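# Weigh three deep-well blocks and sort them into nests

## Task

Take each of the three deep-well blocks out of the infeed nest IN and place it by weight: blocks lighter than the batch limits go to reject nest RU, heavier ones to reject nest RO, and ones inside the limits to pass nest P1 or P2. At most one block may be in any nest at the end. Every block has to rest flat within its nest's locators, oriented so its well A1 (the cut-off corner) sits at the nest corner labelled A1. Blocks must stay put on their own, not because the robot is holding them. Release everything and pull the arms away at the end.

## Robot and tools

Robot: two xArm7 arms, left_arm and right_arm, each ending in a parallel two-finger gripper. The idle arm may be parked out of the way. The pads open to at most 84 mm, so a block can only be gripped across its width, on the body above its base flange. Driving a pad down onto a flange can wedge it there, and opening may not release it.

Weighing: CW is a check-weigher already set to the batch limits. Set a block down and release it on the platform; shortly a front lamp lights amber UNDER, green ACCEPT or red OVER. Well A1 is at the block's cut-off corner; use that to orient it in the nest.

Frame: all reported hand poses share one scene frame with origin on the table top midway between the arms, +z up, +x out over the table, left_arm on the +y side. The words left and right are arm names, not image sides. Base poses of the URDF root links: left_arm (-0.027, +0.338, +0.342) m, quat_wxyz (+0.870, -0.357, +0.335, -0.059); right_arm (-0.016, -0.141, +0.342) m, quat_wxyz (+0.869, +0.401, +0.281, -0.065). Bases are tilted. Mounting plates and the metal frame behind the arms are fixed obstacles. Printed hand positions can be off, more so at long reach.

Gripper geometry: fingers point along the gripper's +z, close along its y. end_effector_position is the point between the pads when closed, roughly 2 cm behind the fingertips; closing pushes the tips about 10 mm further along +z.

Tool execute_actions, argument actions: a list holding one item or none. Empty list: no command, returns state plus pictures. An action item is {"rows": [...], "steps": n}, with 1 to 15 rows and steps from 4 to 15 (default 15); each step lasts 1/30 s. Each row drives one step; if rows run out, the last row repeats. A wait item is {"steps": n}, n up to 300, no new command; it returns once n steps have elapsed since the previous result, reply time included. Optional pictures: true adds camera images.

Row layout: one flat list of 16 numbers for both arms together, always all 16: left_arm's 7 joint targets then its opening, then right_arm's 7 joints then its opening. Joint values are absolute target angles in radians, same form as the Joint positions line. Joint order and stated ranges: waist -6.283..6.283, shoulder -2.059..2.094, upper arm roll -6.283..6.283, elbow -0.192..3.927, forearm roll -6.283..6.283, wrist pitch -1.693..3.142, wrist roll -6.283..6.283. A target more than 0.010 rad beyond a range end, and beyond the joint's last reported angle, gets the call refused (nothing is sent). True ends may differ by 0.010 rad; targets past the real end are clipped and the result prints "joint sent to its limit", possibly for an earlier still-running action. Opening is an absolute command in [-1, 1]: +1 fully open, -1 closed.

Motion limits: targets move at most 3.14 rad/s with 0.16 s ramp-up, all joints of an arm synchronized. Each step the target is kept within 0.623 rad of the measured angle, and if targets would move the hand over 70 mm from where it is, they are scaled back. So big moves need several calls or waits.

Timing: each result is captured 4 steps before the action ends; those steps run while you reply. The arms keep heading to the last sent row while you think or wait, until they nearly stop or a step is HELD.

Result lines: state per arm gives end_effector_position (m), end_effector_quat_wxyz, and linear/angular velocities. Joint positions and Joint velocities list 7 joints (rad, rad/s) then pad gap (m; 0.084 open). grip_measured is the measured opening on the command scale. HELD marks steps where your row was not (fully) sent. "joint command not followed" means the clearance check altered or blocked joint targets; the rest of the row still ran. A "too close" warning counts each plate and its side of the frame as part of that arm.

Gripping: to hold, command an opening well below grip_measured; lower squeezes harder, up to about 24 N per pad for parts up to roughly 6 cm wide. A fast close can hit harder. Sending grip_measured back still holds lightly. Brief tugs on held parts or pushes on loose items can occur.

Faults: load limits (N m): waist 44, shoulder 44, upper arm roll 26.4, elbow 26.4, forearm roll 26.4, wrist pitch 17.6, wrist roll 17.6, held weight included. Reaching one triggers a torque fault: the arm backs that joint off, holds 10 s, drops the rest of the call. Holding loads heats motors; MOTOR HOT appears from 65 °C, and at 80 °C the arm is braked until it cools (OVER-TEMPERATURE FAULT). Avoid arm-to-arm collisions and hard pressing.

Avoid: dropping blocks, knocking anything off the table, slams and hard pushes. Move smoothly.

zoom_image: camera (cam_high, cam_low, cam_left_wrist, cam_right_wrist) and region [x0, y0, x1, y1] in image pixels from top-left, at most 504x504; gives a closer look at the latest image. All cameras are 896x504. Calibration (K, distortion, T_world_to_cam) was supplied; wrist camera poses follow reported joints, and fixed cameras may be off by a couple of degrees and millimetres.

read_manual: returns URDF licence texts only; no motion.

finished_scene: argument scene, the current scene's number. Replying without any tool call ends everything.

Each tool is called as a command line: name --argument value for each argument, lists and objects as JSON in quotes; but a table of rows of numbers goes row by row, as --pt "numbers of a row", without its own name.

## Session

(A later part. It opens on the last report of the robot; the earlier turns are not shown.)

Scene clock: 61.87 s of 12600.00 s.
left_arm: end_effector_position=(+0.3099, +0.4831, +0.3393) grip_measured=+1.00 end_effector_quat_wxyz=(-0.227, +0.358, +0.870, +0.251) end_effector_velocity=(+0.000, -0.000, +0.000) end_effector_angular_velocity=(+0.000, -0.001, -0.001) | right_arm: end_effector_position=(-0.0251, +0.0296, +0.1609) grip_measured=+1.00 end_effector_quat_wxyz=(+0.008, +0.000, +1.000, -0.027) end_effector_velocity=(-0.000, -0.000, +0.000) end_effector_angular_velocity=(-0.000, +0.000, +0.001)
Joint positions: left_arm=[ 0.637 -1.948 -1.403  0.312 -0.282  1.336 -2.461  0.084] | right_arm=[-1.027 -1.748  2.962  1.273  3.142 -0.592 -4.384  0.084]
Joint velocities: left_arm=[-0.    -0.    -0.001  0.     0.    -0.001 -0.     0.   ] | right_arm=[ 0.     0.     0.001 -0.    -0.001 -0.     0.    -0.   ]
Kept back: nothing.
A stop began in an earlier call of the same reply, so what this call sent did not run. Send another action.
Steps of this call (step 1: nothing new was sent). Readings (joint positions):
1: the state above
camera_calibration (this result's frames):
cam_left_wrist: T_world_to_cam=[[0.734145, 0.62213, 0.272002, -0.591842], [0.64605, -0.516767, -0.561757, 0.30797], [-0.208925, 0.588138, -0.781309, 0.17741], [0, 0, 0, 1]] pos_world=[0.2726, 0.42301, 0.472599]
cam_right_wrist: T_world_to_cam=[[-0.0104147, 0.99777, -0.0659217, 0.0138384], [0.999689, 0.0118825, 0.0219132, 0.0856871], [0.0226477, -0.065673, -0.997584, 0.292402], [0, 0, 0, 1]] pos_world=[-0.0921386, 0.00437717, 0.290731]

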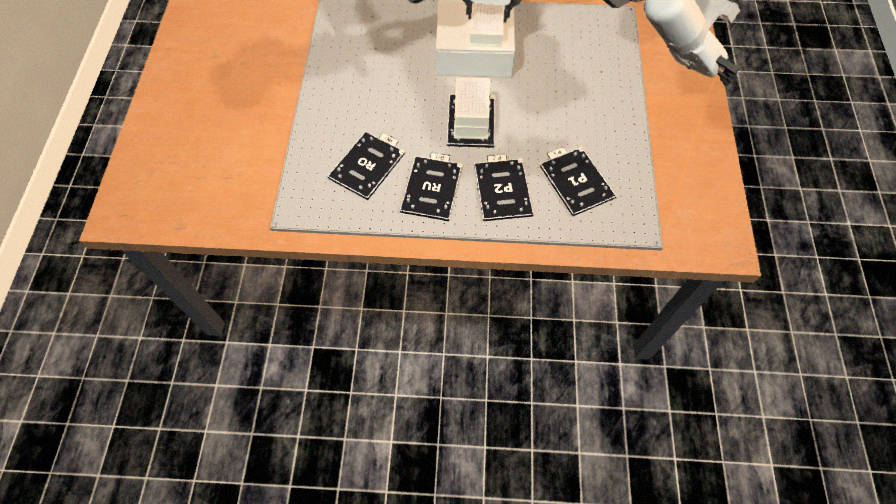

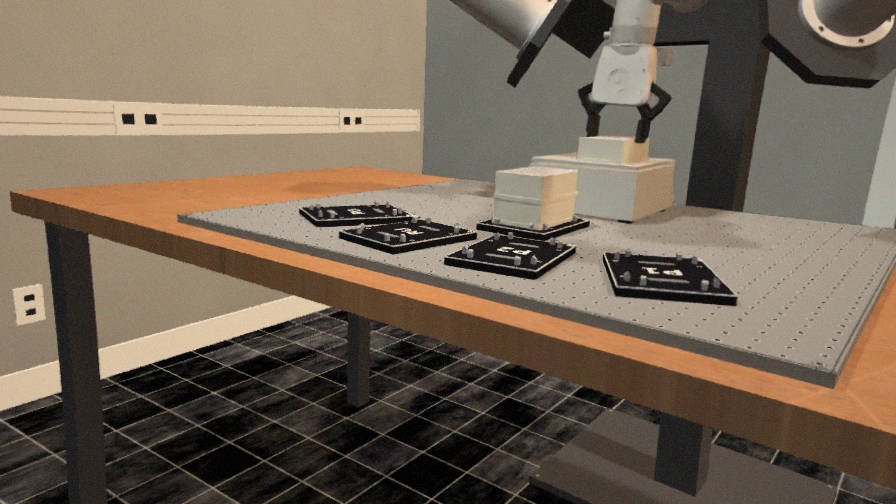

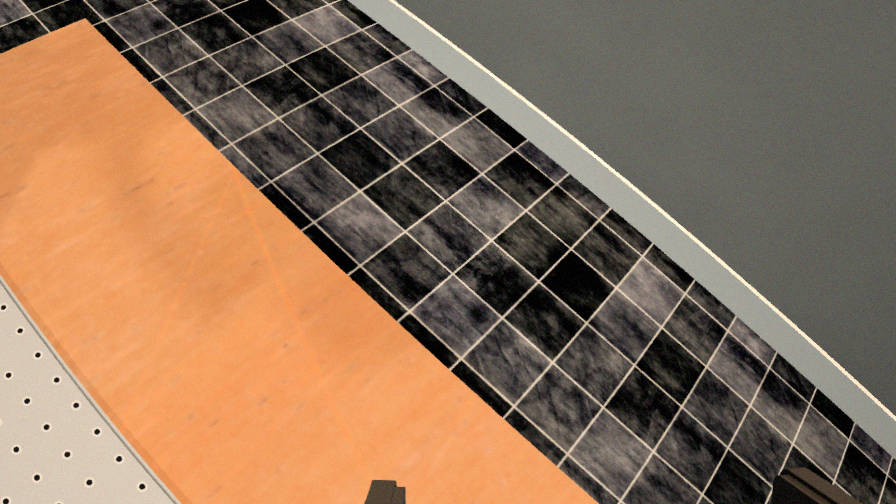

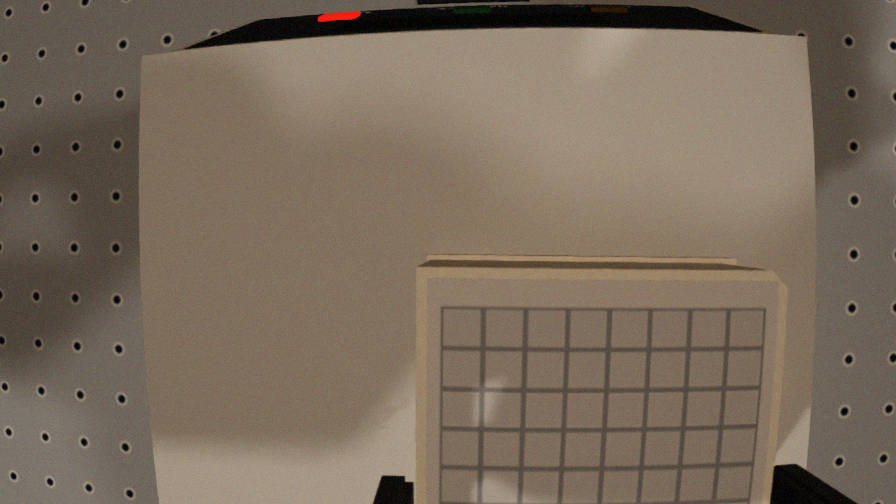

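execute_actions --actions '[{"rows":[[0.637,-1.948,-1.403,0.312,-0.282,1.336,-2.461,1,-1.02,-1.71,2.963,1.262,3.1416,-0.615,-4.3832,1]],"steps":10}]'

execute_actions --actions '[{"rows":[[0.637,-1.948,-1.403,0.312,-0.282,1.336,-2.461,1,-1.015,-1.687,2.9635,1.21,3.1416,-0.536,-4.3832,1]],"steps":12}]'

execute_actions --actions '[{"steps":10}]' --pictures true

zoom_image --camera "cam_right_wrist" --region '[360, 380, 864, 504]'

Scene clock: 62.47 s of 12600.00 s.
left_arm: end_effector_position=(+0.3099, +0.4831, +0.3393) grip_measured=+1.00 end_effector_quat_wxyz=(-0.227, +0.358, +0.870, +0.251) end_effector_velocity=(-0.000, +0.000, -0.000) end_effector_angular_velocity=(+0.002, +0.000, +0.000) | right_arm: end_effector_position=(-0.0259, +0.0326, +0.1775) grip_measured=+1.00 end_effector_quat_wxyz=(+0.007, +0.000, +1.000, -0.022) end_effector_velocity=(+0.000, +0.002, +0.013) end_effector_angular_velocity=(+0.007, -0.000, -0.001)
Joint positions: left_arm=[ 0.637 -1.948 -1.403  0.312 -0.282  1.336 -2.461  0.084] | right_arm=[-1.02  -1.708  2.963  1.265  3.142 -0.614 -4.383  0.084]
Joint velocities: left_arm=[ 0.    -0.001 -0.001 -0.001 -0.     0.    -0.     0.   ] | right_arm=[ 0.007  0.031  0.    -0.007 -0.002 -0.018  0.002 -0.   ]
Steps of this call (steps 1 to 12: nothing new was sent; steps 13 to 18: the first 6 steps of this action). Readings (joint positions):
13: left_arm=[0.637 -1.948 -1.403 0.312 -0.282 1.336 -2.461] | right_arm=[-1.027 -1.748 2.962 1.272 3.142 -0.592 -4.384]
14: left_arm=[0.637 -1.948 -1.403 0.312 -0.282 1.336 -2.461] | right_arm=[-1.026 -1.741 2.962 1.269 3.142 -0.598 -4.383]
16: left_arm=[0.637 -1.948 -1.403 0.312 -0.282 1.336 -2.461] | right_arm=[-1.021 -1.717 2.963 1.263 3.142 -0.611 -4.383]
18: the state above

Scene clock: 62.87 s of 12600.00 s.
left_arm: end_effector_position=(+0.3099, +0.4831, +0.3393) grip_measured=+1.00 end_effector_quat_wxyz=(-0.227, +0.358, +0.870, +0.251) end_effector_velocity=(+0.000, +0.000, +0.000) end_effector_angular_velocity=(-0.000, -0.002, +0.000) | right_arm: end_effector_position=(-0.0254, +0.0311, +0.1705) grip_measured=+1.00 end_effector_quat_wxyz=(+0.000, +0.000, +1.000, -0.001) end_effector_velocity=(-0.004, +0.011, +0.002) end_effector_angular_velocity=(+0.036, +0.012, -0.001)
Joint positions: left_arm=[ 0.637 -1.948 -1.403  0.312 -0.282  1.336 -2.461  0.084] | right_arm=[-1.015 -1.687  2.963  1.21   3.142 -0.537 -4.383  0.084]
Joint velocities: left_arm=[-0.    -0.001  0.001  0.     0.    -0.001  0.     0.   ] | right_arm=[ 0.002  0.008 -0.     0.006  0.     0.024  0.001  0.   ]
Steps of this call (steps 1 to 4: the last 4 steps of your previous action; steps 5 to 12: the first 8 steps of this action). Readings (joint positions):
5: left_arm=[0.637 -1.948 -1.403 0.312 -0.282 1.336 -2.461] | right_arm=[-1.020 -1.710 2.963 1.261 3.142 -0.614 -4.383]
6: left_arm=[0.637 -1.948 -1.403 0.312 -0.282 1.336 -2.461] | right_arm=[-1.019 -1.708 2.963 1.255 3.142 -0.603 -4.383]
8: left_arm=[0.637 -1.948 -1.403 0.312 -0.282 1.336 -2.461] | right_arm=[-1.016 -1.694 2.963 1.225 3.142 -0.559 -4.383]
12: the state above

Scene clock: 63.20 s of 12600.00 s.
left_arm: end_effector_position=(+0.3099, +0.4831, +0.3393) grip_measured=+1.00 end_effector_quat_wxyz=(-0.227, +0.358, +0.870, +0.251) end_effector_velocity=(+0.000, -0.000, -0.000) end_effector_angular_velocity=(+0.001, +0.000, -0.002) | right_arm: end_effector_position=(-0.0255, +0.0315, +0.1706) grip_measured=+1.00 end_effector_quat_wxyz=(-0.000, +0.000, +1.000, -0.001) end_effector_velocity=(+0.000, -0.000, +0.000) end_effector_angular_velocity=(-0.000, -0.001, -0.000)
Joint positions: left_arm=[ 0.637 -1.948 -1.403  0.312 -0.282  1.336 -2.461  0.084] | right_arm=[-1.015 -1.687  2.964  1.21   3.142 -0.536 -4.383  0.084]
Joint velocities: left_arm=[-0.     0.    -0.002 -0.     0.    -0.001  0.     0.   ] | right_arm=[ 0.001  0.001  0.    -0.001 -0.001 -0.     0.002  0.   ]
Kept back: nothing.
Steps of this call (steps 1 to 4: the last 4 steps of your previous action; steps 5 to 10: the robot went on to your last target). Readings (joint positions):
1: left_arm=[0.637 -1.948 -1.403 0.312 -0.282 1.336 -2.461] | right_arm=[-1.015 -1.687 2.963 1.210 3.142 -0.536 -4.383]
2: left_arm=[0.637 -1.948 -1.403 0.312 -0.282 1.336 -2.461] | right_arm=[-1.015 -1.687 2.964 1.210 3.142 -0.536 -4.383]
4: left_arm=[0.637 -1.948 -1.403 0.312 -0.282 1.336 -2.461] | right_arm=[-1.015 -1.687 2.964 1.210 3.142 -0.536 -4.383]
8: left_arm=[0.637 -1.948 -1.403 0.312 -0.282 1.336 -2.461] | right_arm=[-1.015 -1.687 2.964 1.210 3.142 -0.536 -4.383]
10: the state above
camera_calibration (this result's frames):
cam_left_wrist: T_world_to_cam=[[0.734145, 0.62213, 0.272001, -0.591842], [0.64605, -0.516767, -0.561757, 0.30797], [-0.208925, 0.588138, -0.781309, 0.17741], [0, 0, 0, 1]] pos_world=[0.2726, 0.42301, 0.472599]
cam_right_wrist: T_world_to_cam=[[-0.0110453, 0.999853, -0.0131405, 0.00347065], [0.999923, 0.0111177, 0.00544676, 0.0887539], [0.00559205, -0.0130793, -0.999899, 0.300493], [0, 0, 0, 1]] pos_world=[-0.0903892, -0.000526635, 0.300025]

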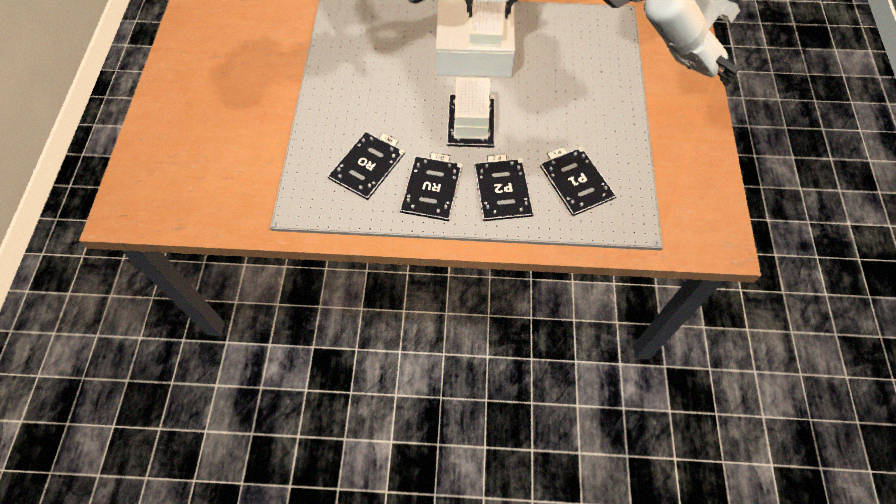

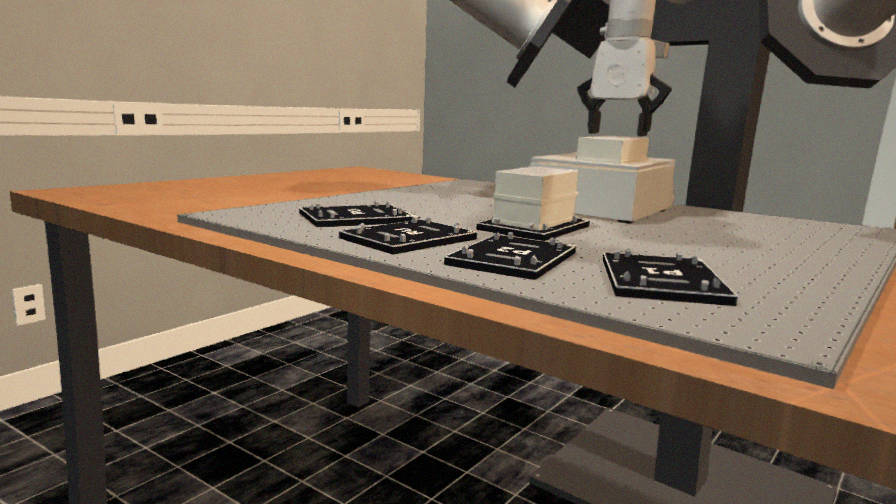

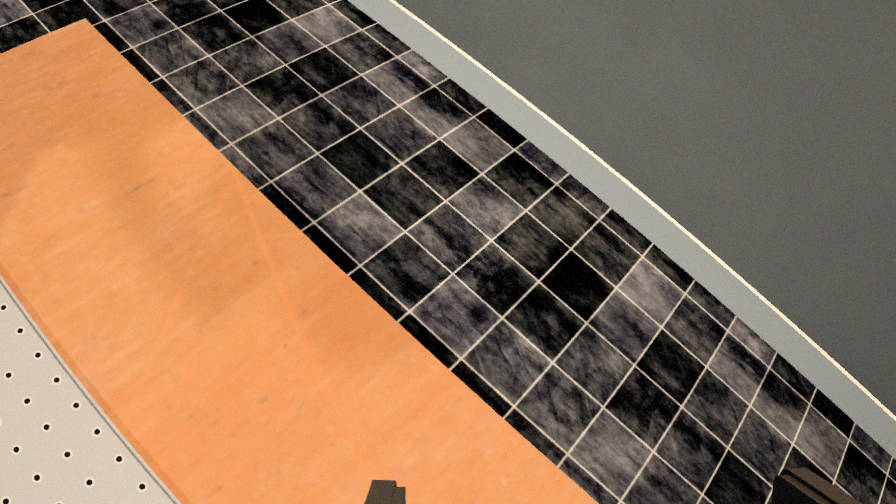

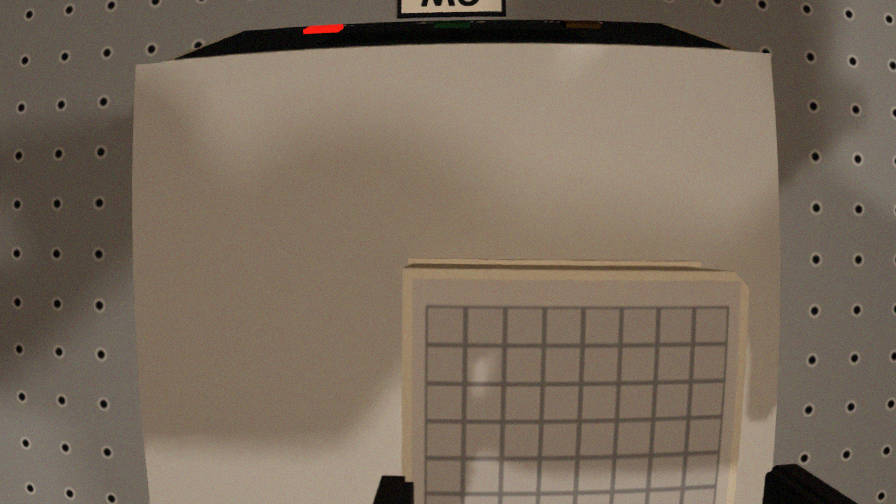

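Region (360, 380, 864, 504) of cam_right_wrist's 896x504 image, scaled by 1.000; it fills the top 124 rows of this view, and the rest is white.

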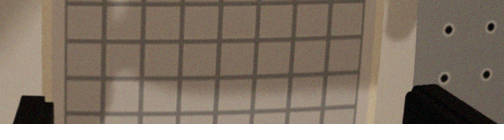

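execute_actions --actions '[{"rows":[[0.637,-1.948,-1.403,0.312,-0.282,1.336,-2.461,1,-1.017,-1.698,2.963,1.2075,3.1416,-0.522,-4.3832,1]],"steps":12}]'

execute_actions --actions '[{"steps":8}]' --pictures true

zoom_image --camera "cam_right_wrist" --region '[370, 440, 470, 504]'

zoom_image --camera "cam_right_wrist" --region '[720, 440, 820, 504]'

Scene clock: 63.70 s of 12600.00 s.
left_arm: end_effector_position=(+0.3099, +0.4831, +0.3393) grip_measured=+1.00 end_effector_quat_wxyz=(-0.227, +0.358, +0.870, +0.251) end_effector_velocity=(+0.000, -0.000, +0.000) end_effector_angular_velocity=(+0.000, -0.001, -0.002) | right_arm: end_effector_position=(-0.0249, +0.0301, +0.1646) grip_measured=+1.00 end_effector_quat_wxyz=(+0.000, +0.000, +1.000, -0.001) end_effector_velocity=(-0.003, +0.008, +0.005) end_effector_angular_velocity=(+0.020, +0.008, -0.003)
Joint positions: left_arm=[ 0.637 -1.948 -1.403  0.312 -0.282  1.336 -2.461  0.084] | right_arm=[-1.017 -1.698  2.963  1.207  3.142 -0.522 -4.383  0.084]
Joint velocities: left_arm=[ 0.    -0.    -0.001  0.001  0.    -0.    -0.     0.   ] | right_arm=[0.001 0.009 0.    0.011 0.001 0.002 0.002 0.   ]
Steps of this call (steps 1 to 7: the robot went on to your last target; steps 8 to 15: the first 8 steps of this action). Readings (joint positions):
8: left_arm=[0.637 -1.948 -1.403 0.312 -0.282 1.336 -2.461] | right_arm=[-1.015 -1.687 2.963 1.210 3.142 -0.535 -4.383]
9: left_arm=[0.637 -1.948 -1.403 0.312 -0.282 1.336 -2.461] | right_arm=[-1.016 -1.690 2.963 1.210 3.142 -0.530 -4.383]
11: left_arm=[0.637 -1.948 -1.403 0.312 -0.282 1.336 -2.461] | right_arm=[-1.017 -1.697 2.963 1.208 3.142 -0.524 -4.383]
15: the state above

Scene clock: 63.97 s of 12600.00 s.
left_arm: end_effector_position=(+0.3099, +0.4831, +0.3393) grip_measured=+1.00 end_effector_quat_wxyz=(-0.227, +0.358, +0.870, +0.251) end_effector_velocity=(+0.000, -0.000, +0.000) end_effector_angular_velocity=(-0.002, -0.001, -0.000) | right_arm: end_effector_position=(-0.0250, +0.0304, +0.1648) grip_measured=+1.00 end_effector_quat_wxyz=(-0.000, +0.000, +1.000, -0.000) end_effector_velocity=(-0.000, -0.000, -0.000) end_effector_angular_velocity=(-0.001, -0.000, -0.000)
Joint positions: left_arm=[ 0.637 -1.948 -1.403  0.312 -0.282  1.336 -2.461  0.084] | right_arm=[-1.017 -1.698  2.963  1.208  3.142 -0.522 -4.383  0.084]
Joint velocities: left_arm=[ 0.     0.001  0.001  0.    -0.    -0.001  0.    -0.   ] | right_arm=[-0.    -0.     0.    -0.001 -0.     0.     0.     0.   ]
Kept back: nothing.
Steps of this call (steps 1 to 4: the last 4 steps of your previous action; steps 5 to 8: the robot went on to your last target). Readings (joint positions):
1: left_arm=[0.637 -1.948 -1.403 0.312 -0.282 1.336 -2.461] | right_arm=[-1.017 -1.698 2.963 1.208 3.142 -0.522 -4.383]
2: left_arm=[0.637 -1.948 -1.403 0.312 -0.282 1.336 -2.461] | right_arm=[-1.017 -1.698 2.963 1.208 3.142 -0.522 -4.383]
4: left_arm=[0.637 -1.948 -1.403 0.312 -0.282 1.336 -2.461] | right_arm=[-1.017 -1.698 2.963 1.208 3.142 -0.522 -4.383]
8: the state above
camera_calibration (this result's frames):
cam_left_wrist: T_world_to_cam=[[0.734146, 0.62213, 0.272001, -0.591842], [0.64605, -0.516767, -0.561757, 0.30797], [-0.208925, 0.588138, -0.781309, 0.177411], [0, 0, 0, 1]] pos_world=[0.2726, 0.42301, 0.472599]
cam_right_wrist: T_world_to_cam=[[-0.0108399, 0.999862, -0.0126132, 0.00441764], [0.999926, 0.0109093, 0.00544781, 0.0882923], [0.00558465, -0.0125532, -0.999906, 0.294707], [0, 0, 0, 1]] pos_world=[-0.0898837, -0.00168072, 0.294254]

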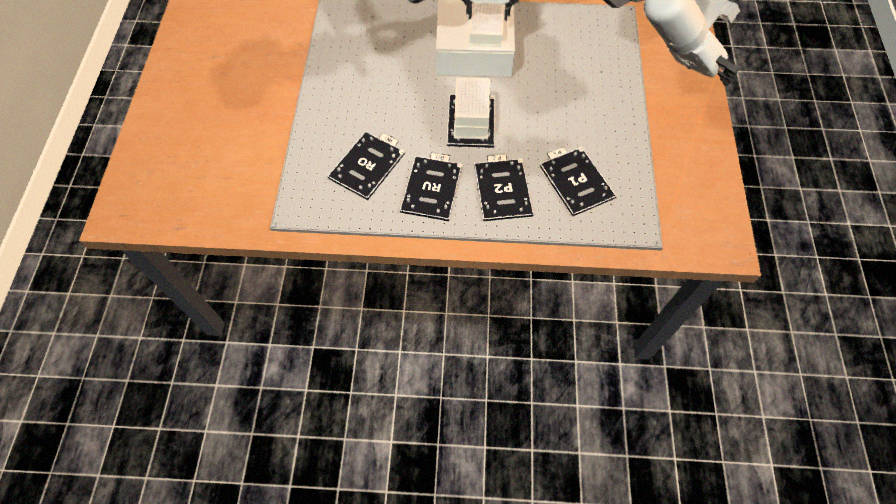

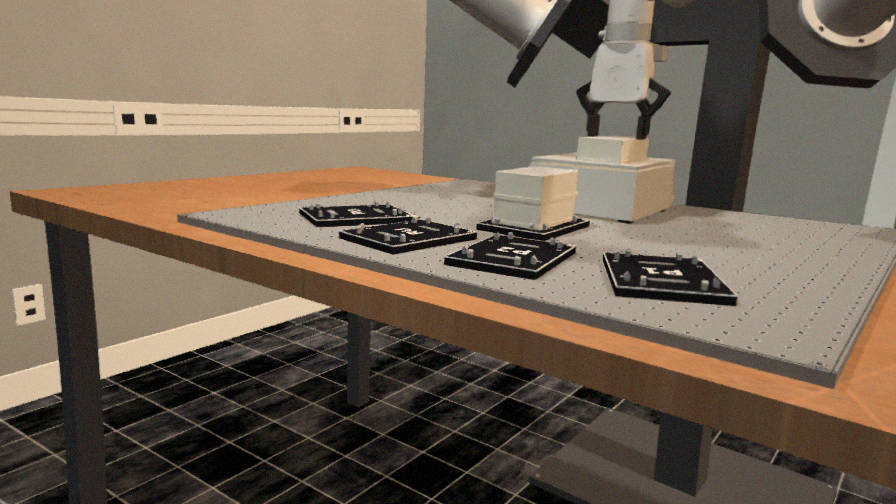

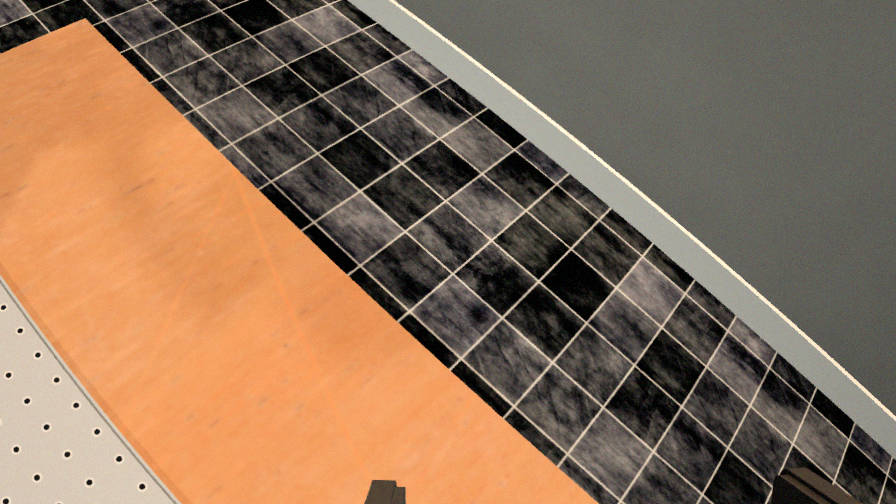

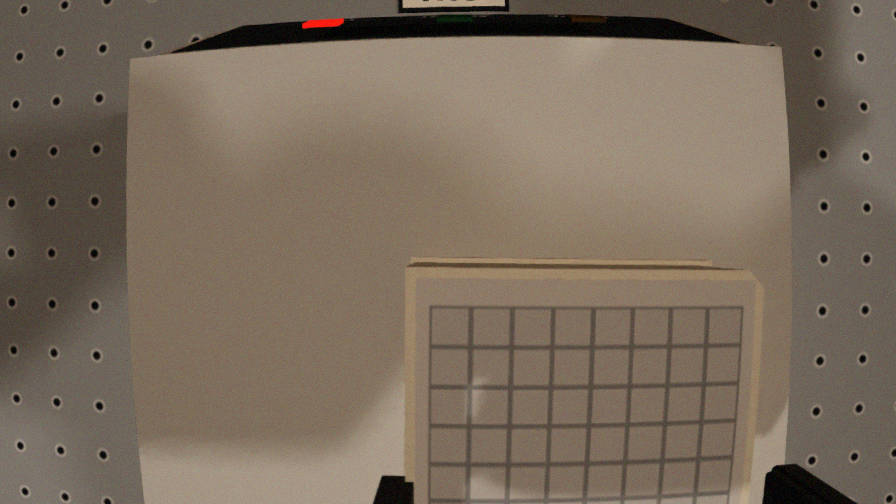

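Region (370, 440, 470, 504) of cam_right_wrist's 896x504 image, scaled by 5.040, with more detail than that image has; it fills the top 323 rows of this view, and the rest is white.

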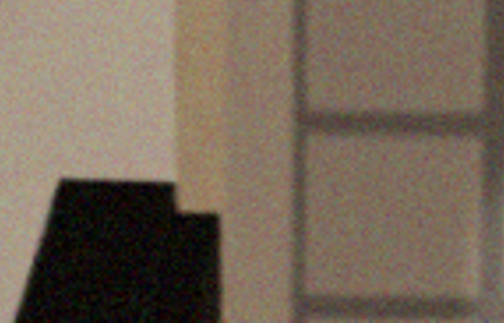

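Region (720, 440, 820, 504) of cam_right_wrist's 896x504 image, scaled by 5.040, with more detail than that image has; it fills the top 323 rows of this view, and the rest is white.

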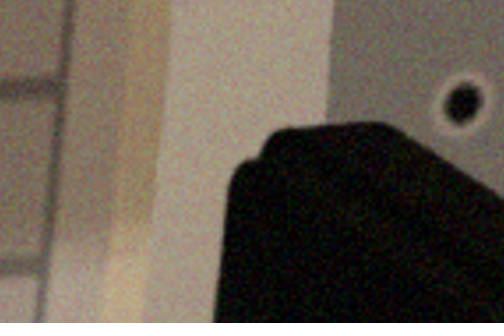

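execute_actions --actions '[{"rows":[[0.637,-1.948,-1.403,0.312,-0.282,1.336,-2.461,1,-1.017,-1.698,2.963,1.197,3.1416,-0.5115,-4.3832,1]],"steps":12}]'

execute_actions --actions '[{"steps":8}]' --pictures true

zoom_image --camera "cam_right_wrist" --region '[370, 440, 470, 504]'

zoom_image --camera "cam_right_wrist" --region '[720, 440, 820, 504]'

Scene clock: 64.53 s of 12600.00 s.
left_arm: end_effector_position=(+0.3099, +0.4831, +0.3393) grip_measured=+1.00 end_effector_quat_wxyz=(-0.227, +0.358, +0.870, +0.251) end_effector_velocity=(-0.000, +0.000, -0.000) end_effector_angular_velocity=(+0.002, +0.000, -0.001) | right_arm: end_effector_position=(-0.0241, +0.0276, +0.1622) grip_measured=+1.00 end_effector_quat_wxyz=(+0.000, +0.000, +1.000, -0.001) end_effector_velocity=(-0.001, +0.001, +0.001) end_effector_angular_velocity=(+0.003, +0.002, +0.002)
Joint positions: left_arm=[ 0.637 -1.948 -1.403  0.312 -0.282  1.336 -2.461  0.084] | right_arm=[-1.017 -1.698  2.963  1.197  3.142 -0.512 -4.383  0.084]
Joint velocities: left_arm=[ 0.    -0.001 -0.003 -0.     0.    -0.    -0.     0.   ] | right_arm=[ 0.001  0.002  0.002  0.002  0.     0.    -0.001 -0.   ]
Steps of this call (steps 1 to 9: the robot went on to your last target; steps 10 to 17: the first 8 steps of this action). Readings (joint positions):
10: left_arm=[0.637 -1.948 -1.403 0.312 -0.282 1.336 -2.461] | right_arm=[-1.017 -1.698 2.963 1.207 3.142 -0.521 -4.383]
11: left_arm=[0.637 -1.948 -1.403 0.312 -0.282 1.336 -2.461] | right_arm=[-1.017 -1.698 2.963 1.204 3.142 -0.518 -4.383]
13: left_arm=[0.637 -1.948 -1.403 0.312 -0.282 1.336 -2.461] | right_arm=[-1.017 -1.698 2.963 1.198 3.142 -0.513 -4.383]
17: the state above

Scene clock: 64.80 s of 12600.00 s.
left_arm: end_effector_position=(+0.3099, +0.4831, +0.3393) grip_measured=+1.00 end_effector_quat_wxyz=(-0.227, +0.358, +0.870, +0.251) end_effector_velocity=(-0.001, +0.000, +0.000) end_effector_angular_velocity=(+0.001, +0.002, +0.002) | right_arm: end_effector_position=(-0.0241, +0.0278, +0.1623) grip_measured=+1.00 end_effector_quat_wxyz=(-0.000, +0.000, +1.000, -0.000) end_effector_velocity=(+0.000, +0.000, -0.000) end_effector_angular_velocity=(+0.000, -0.001, +0.001)
Joint positions: left_arm=[ 0.637 -1.948 -1.403  0.312 -0.282  1.336 -2.461  0.084] | right_arm=[-1.017 -1.698  2.963  1.197  3.142 -0.512 -4.383  0.084]
Joint velocities: left_arm=[-0.    -0.     0.    -0.     0.     0.003 -0.    -0.   ] | right_arm=[ 0.     0.    -0.    -0.    -0.002  0.    -0.    -0.   ]
Kept back: nothing.
Steps of this call (steps 1 to 4: the last 4 steps of your previous action; steps 5 to 8: the robot went on to your last target). Readings (joint positions):
1: left_arm=[0.637 -1.948 -1.403 0.312 -0.282 1.336 -2.461] | right_arm=[-1.017 -1.698 2.963 1.197 3.142 -0.512 -4.383]
2: left_arm=[0.637 -1.948 -1.403 0.312 -0.282 1.336 -2.461] | right_arm=[-1.017 -1.698 2.963 1.197 3.142 -0.512 -4.383]
4: left_arm=[0.637 -1.948 -1.403 0.312 -0.282 1.336 -2.461] | right_arm=[-1.017 -1.698 2.963 1.197 3.142 -0.512 -4.383]
8: the state above
camera_calibration (this result's frames):
cam_left_wrist: T_world_to_cam=[[0.734145, 0.62213, 0.272001, -0.591842], [0.64605, -0.516767, -0.561757, 0.30797], [-0.208925, 0.588138, -0.781309, 0.17741], [0, 0, 0, 1]] pos_world=[0.2726, 0.42301, 0.472599]
cam_right_wrist: T_world_to_cam=[[-0.0108464, 0.999859, -0.012808, 0.00708349], [0.999925, 0.0109177, 0.00550946, 0.0874222], [0.00564852, -0.0127473, -0.999903, 0.292129], [0, 0, 0, 1]] pos_world=[-0.0889889, -0.00431308, 0.29171]

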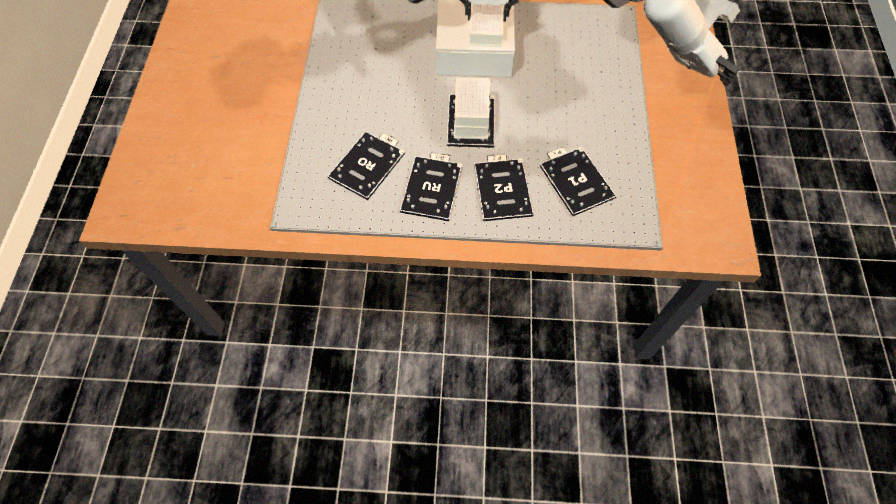

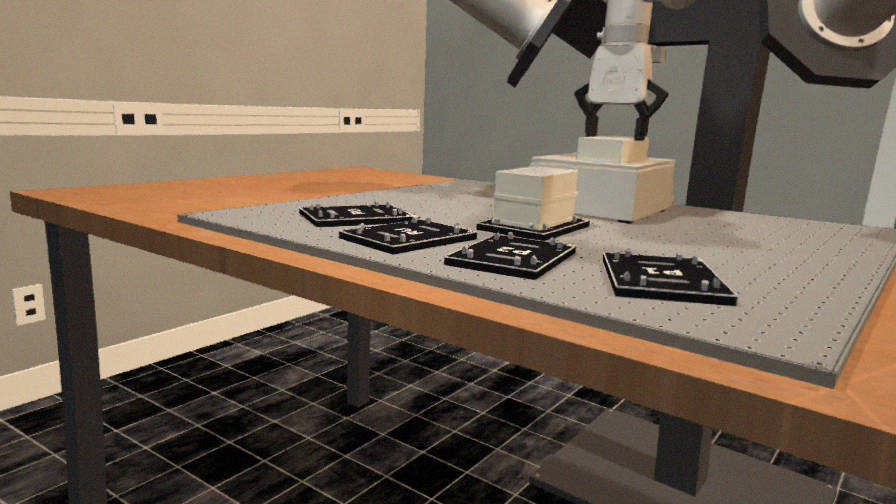

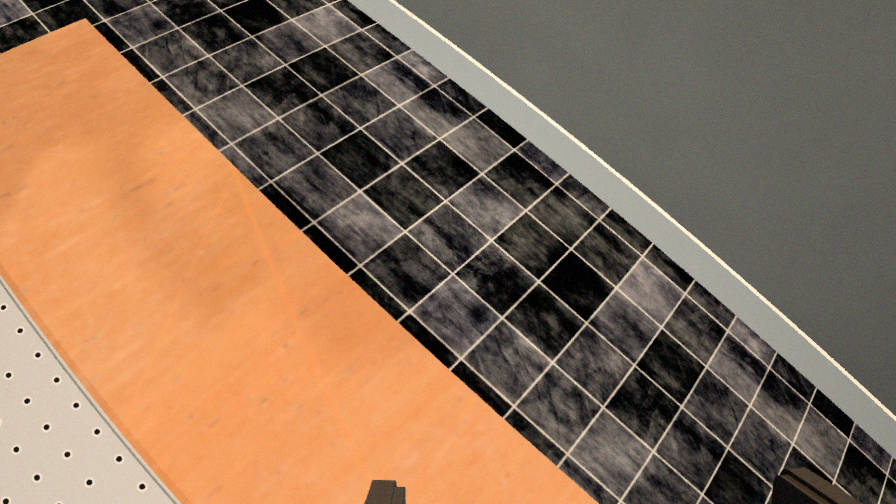

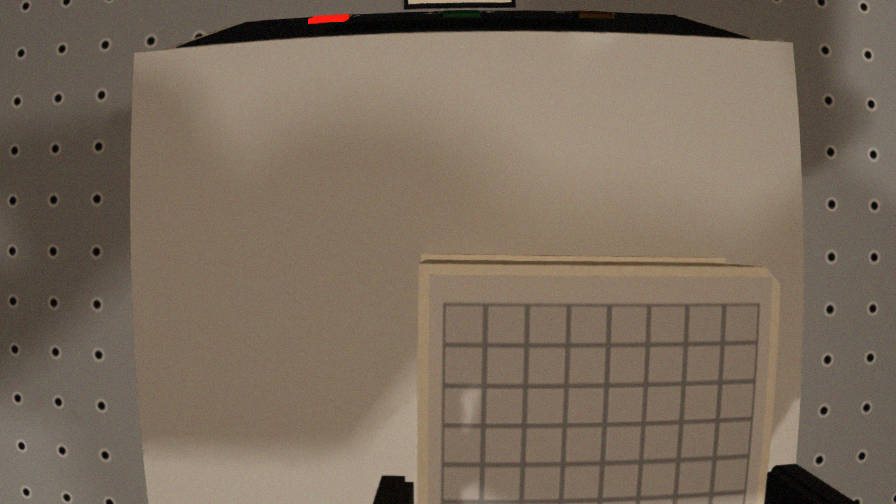

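Region (370, 440, 470, 504) of cam_right_wrist's 896x504 image, scaled by 5.040, with more detail than that image has; it fills the top 323 rows of this view, and the rest is white.

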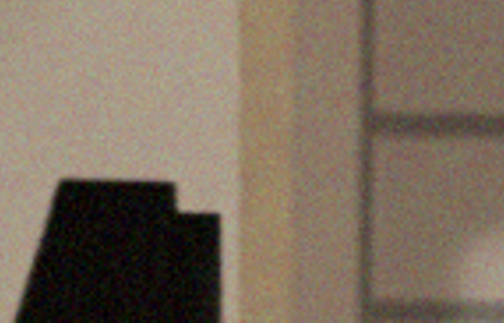

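Region (720, 440, 820, 504) of cam_right_wrist's 896x504 image, scaled by 5.040, with more detail than that image has; it fills the top 323 rows of this view, and the rest is white.

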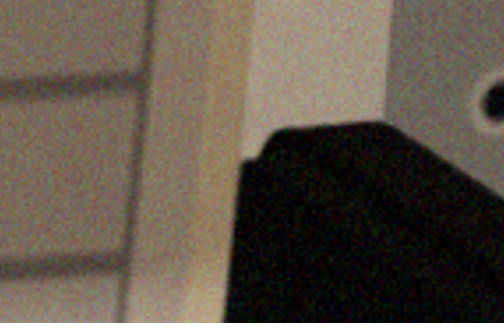

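execute_actions --actions '[{"rows":[[0.637,-1.948,-1.403,0.312,-0.282,1.336,-2.461,1,-1.017,-1.698,2.963,1.199,3.1416,-0.5135,-4.3832,1]],"steps":6}]'

execute_actions --actions '[{"rows":[[0.637,-1.948,-1.403,0.312,-0.282,1.336,-2.461,1,-1.020,-1.7142,2.9627,1.2035,3.1416,-0.5017,-4.3832,1]]}]' --pictures true

Scene clock: 65.07 s of 12600.00 s.
left_arm: end_effector_position=(+0.3099, +0.4831, +0.3393) grip_measured=+1.00 end_effector_quat_wxyz=(-0.227, +0.358, +0.870, +0.251) end_effector_velocity=(-0.000, -0.000, -0.000) end_effector_angular_velocity=(-0.001, +0.001, +0.001) | right_arm: end_effector_position=(-0.0242, +0.0279, +0.1625) grip_measured=+1.00 end_effector_quat_wxyz=(+0.000, +0.000, +1.000, -0.000) end_effector_velocity=(-0.002, +0.005, +0.005) end_effector_angular_velocity=(+0.001, +0.001, -0.001)
Joint positions: left_arm=[ 0.637 -1.948 -1.403  0.312 -0.282  1.336 -2.461  0.084] | right_arm=[-1.017 -1.698  2.963  1.198  3.142 -0.512 -4.383  0.084]
Joint velocities: left_arm=[ 0.     0.001  0.001  0.     0.     0.    -0.     0.   ] | right_arm=[ 0.001 -0.001 -0.     0.02   0.002 -0.019 -0.     0.   ]
Steps of this call (steps 1 to 6: the robot went on to your last target; steps 7 to 8: the first 2 steps of this action). Readings (joint positions):
7: left_arm=[0.637 -1.948 -1.403 0.312 -0.282 1.336 -2.461] | right_arm=[-1.017 -1.698 2.963 1.197 3.142 -0.512 -4.383]
8: the state above

Scene clock: 65.57 s of 12600.00 s.
left_arm: end_effector_position=(+0.3099, +0.4831, +0.3393) grip_measured=+1.00 end_effector_quat_wxyz=(-0.227, +0.358, +0.870, +0.251) end_effector_velocity=(+0.000, +0.000, -0.000) end_effector_angular_velocity=(+0.003, -0.000, -0.002) | right_arm: end_effector_position=(-0.0244, +0.0284, +0.1563) grip_measured=+1.00 end_effector_quat_wxyz=(-0.000, +0.000, +1.000, -0.000) end_effector_velocity=(+0.001, +0.001, +0.000) end_effector_angular_velocity=(+0.001, -0.000, -0.003)
Joint positions: left_arm=[ 0.637 -1.948 -1.403  0.312 -0.282  1.336 -2.461  0.084] | right_arm=[-1.02  -1.714  2.963  1.204  3.142 -0.502 -4.383  0.084]
Joint velocities: left_arm=[ 0.    -0.001 -0.003  0.     0.    -0.001 -0.    -0.   ] | right_arm=[-0.     0.001 -0.001  0.    -0.001  0.     0.002 -0.   ]
Steps of this call (steps 1 to 4: the last 4 steps of your previous action; steps 5 to 15: the first 11 steps of this action). Readings (joint positions):
5: left_arm=[0.637 -1.948 -1.403 0.312 -0.282 1.336 -2.461] | right_arm=[-1.017 -1.699 2.963 1.199 3.142 -0.513 -4.383]
6: left_arm=[0.637 -1.948 -1.403 0.312 -0.282 1.336 -2.461] | right_arm=[-1.018 -1.703 2.963 1.201 3.142 -0.509 -4.383]
8: left_arm=[0.637 -1.948 -1.403 0.312 -0.282 1.336 -2.461] | right_arm=[-1.020 -1.712 2.963 1.203 3.142 -0.503 -4.383]
12: left_arm=[0.637 -1.948 -1.403 0.312 -0.282 1.336 -2.461] | right_arm=[-1.020 -1.715 2.963 1.203 3.142 -0.502 -4.383]
15: the state above
camera_calibration (this result's frames):
cam_left_wrist: T_world_to_cam=[[0.734145, 0.62213, 0.272001, -0.591842], [0.64605, -0.516767, -0.561757, 0.30797], [-0.208925, 0.588138, -0.781309, 0.17741], [0, 0, 0, 1]] pos_world=[0.2726, 0.42301, 0.472599]
cam_right_wrist: T_world_to_cam=[[-0.0108929, 0.99986, -0.012734, 0.00642591], [0.999925, 0.0109621, 0.00537922, 0.0877169], [0.00551806, -0.0126745, -0.999904, 0.286163], [0, 0, 0, 1]] pos_world=[-0.0892194, -0.0037596, 0.285746]

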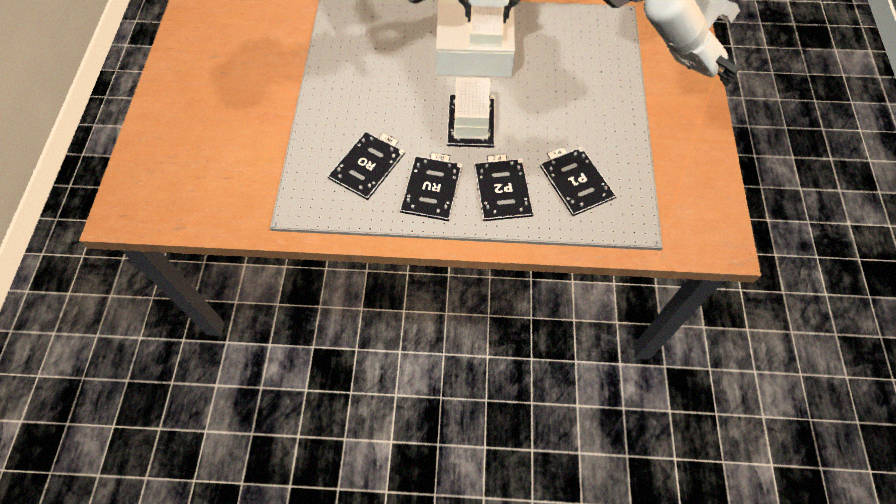

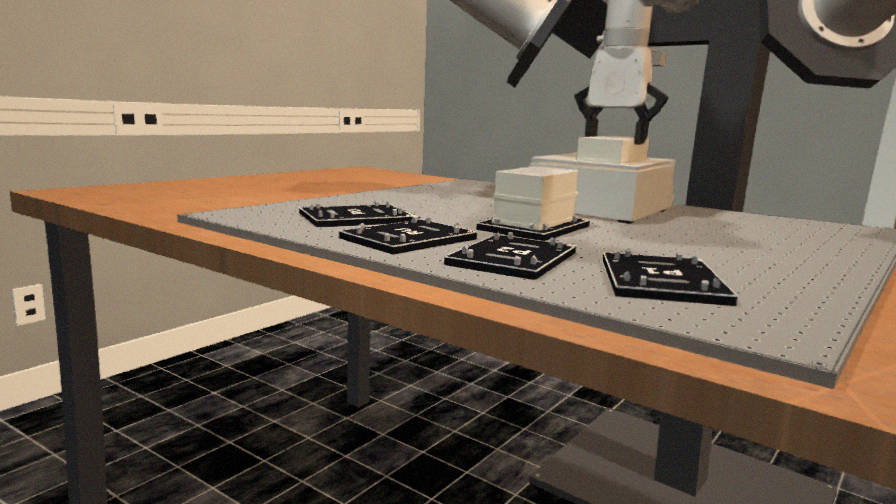

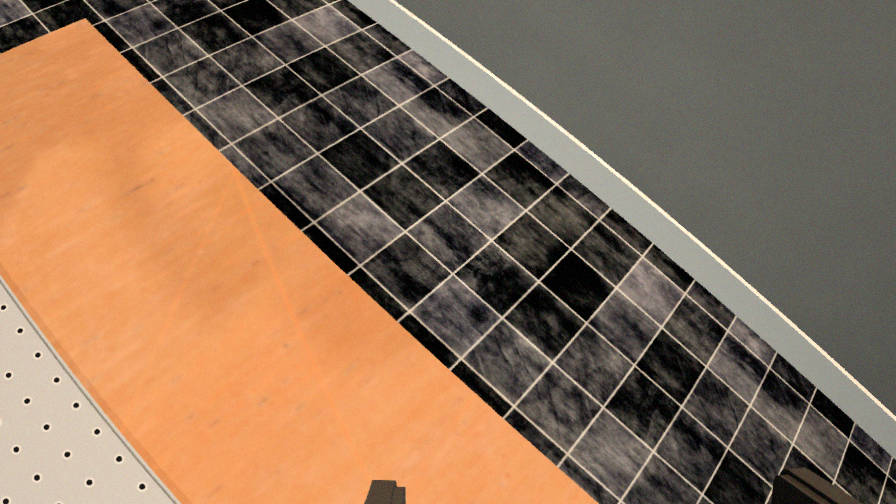

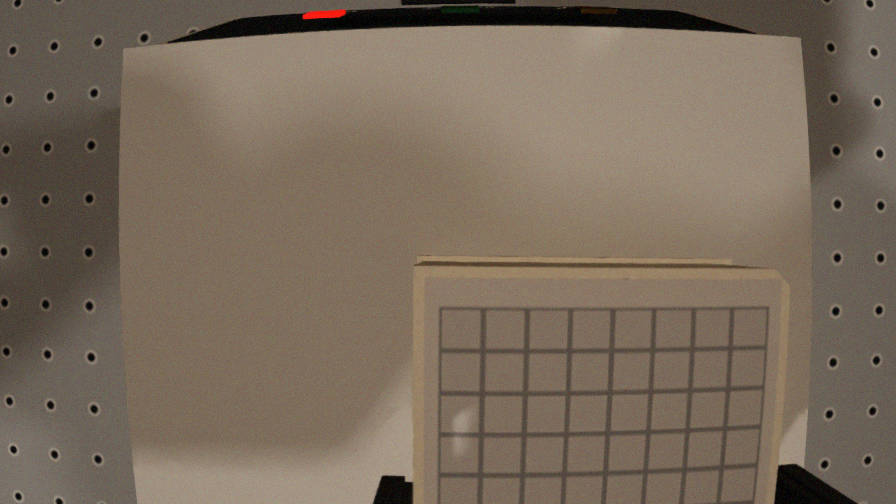

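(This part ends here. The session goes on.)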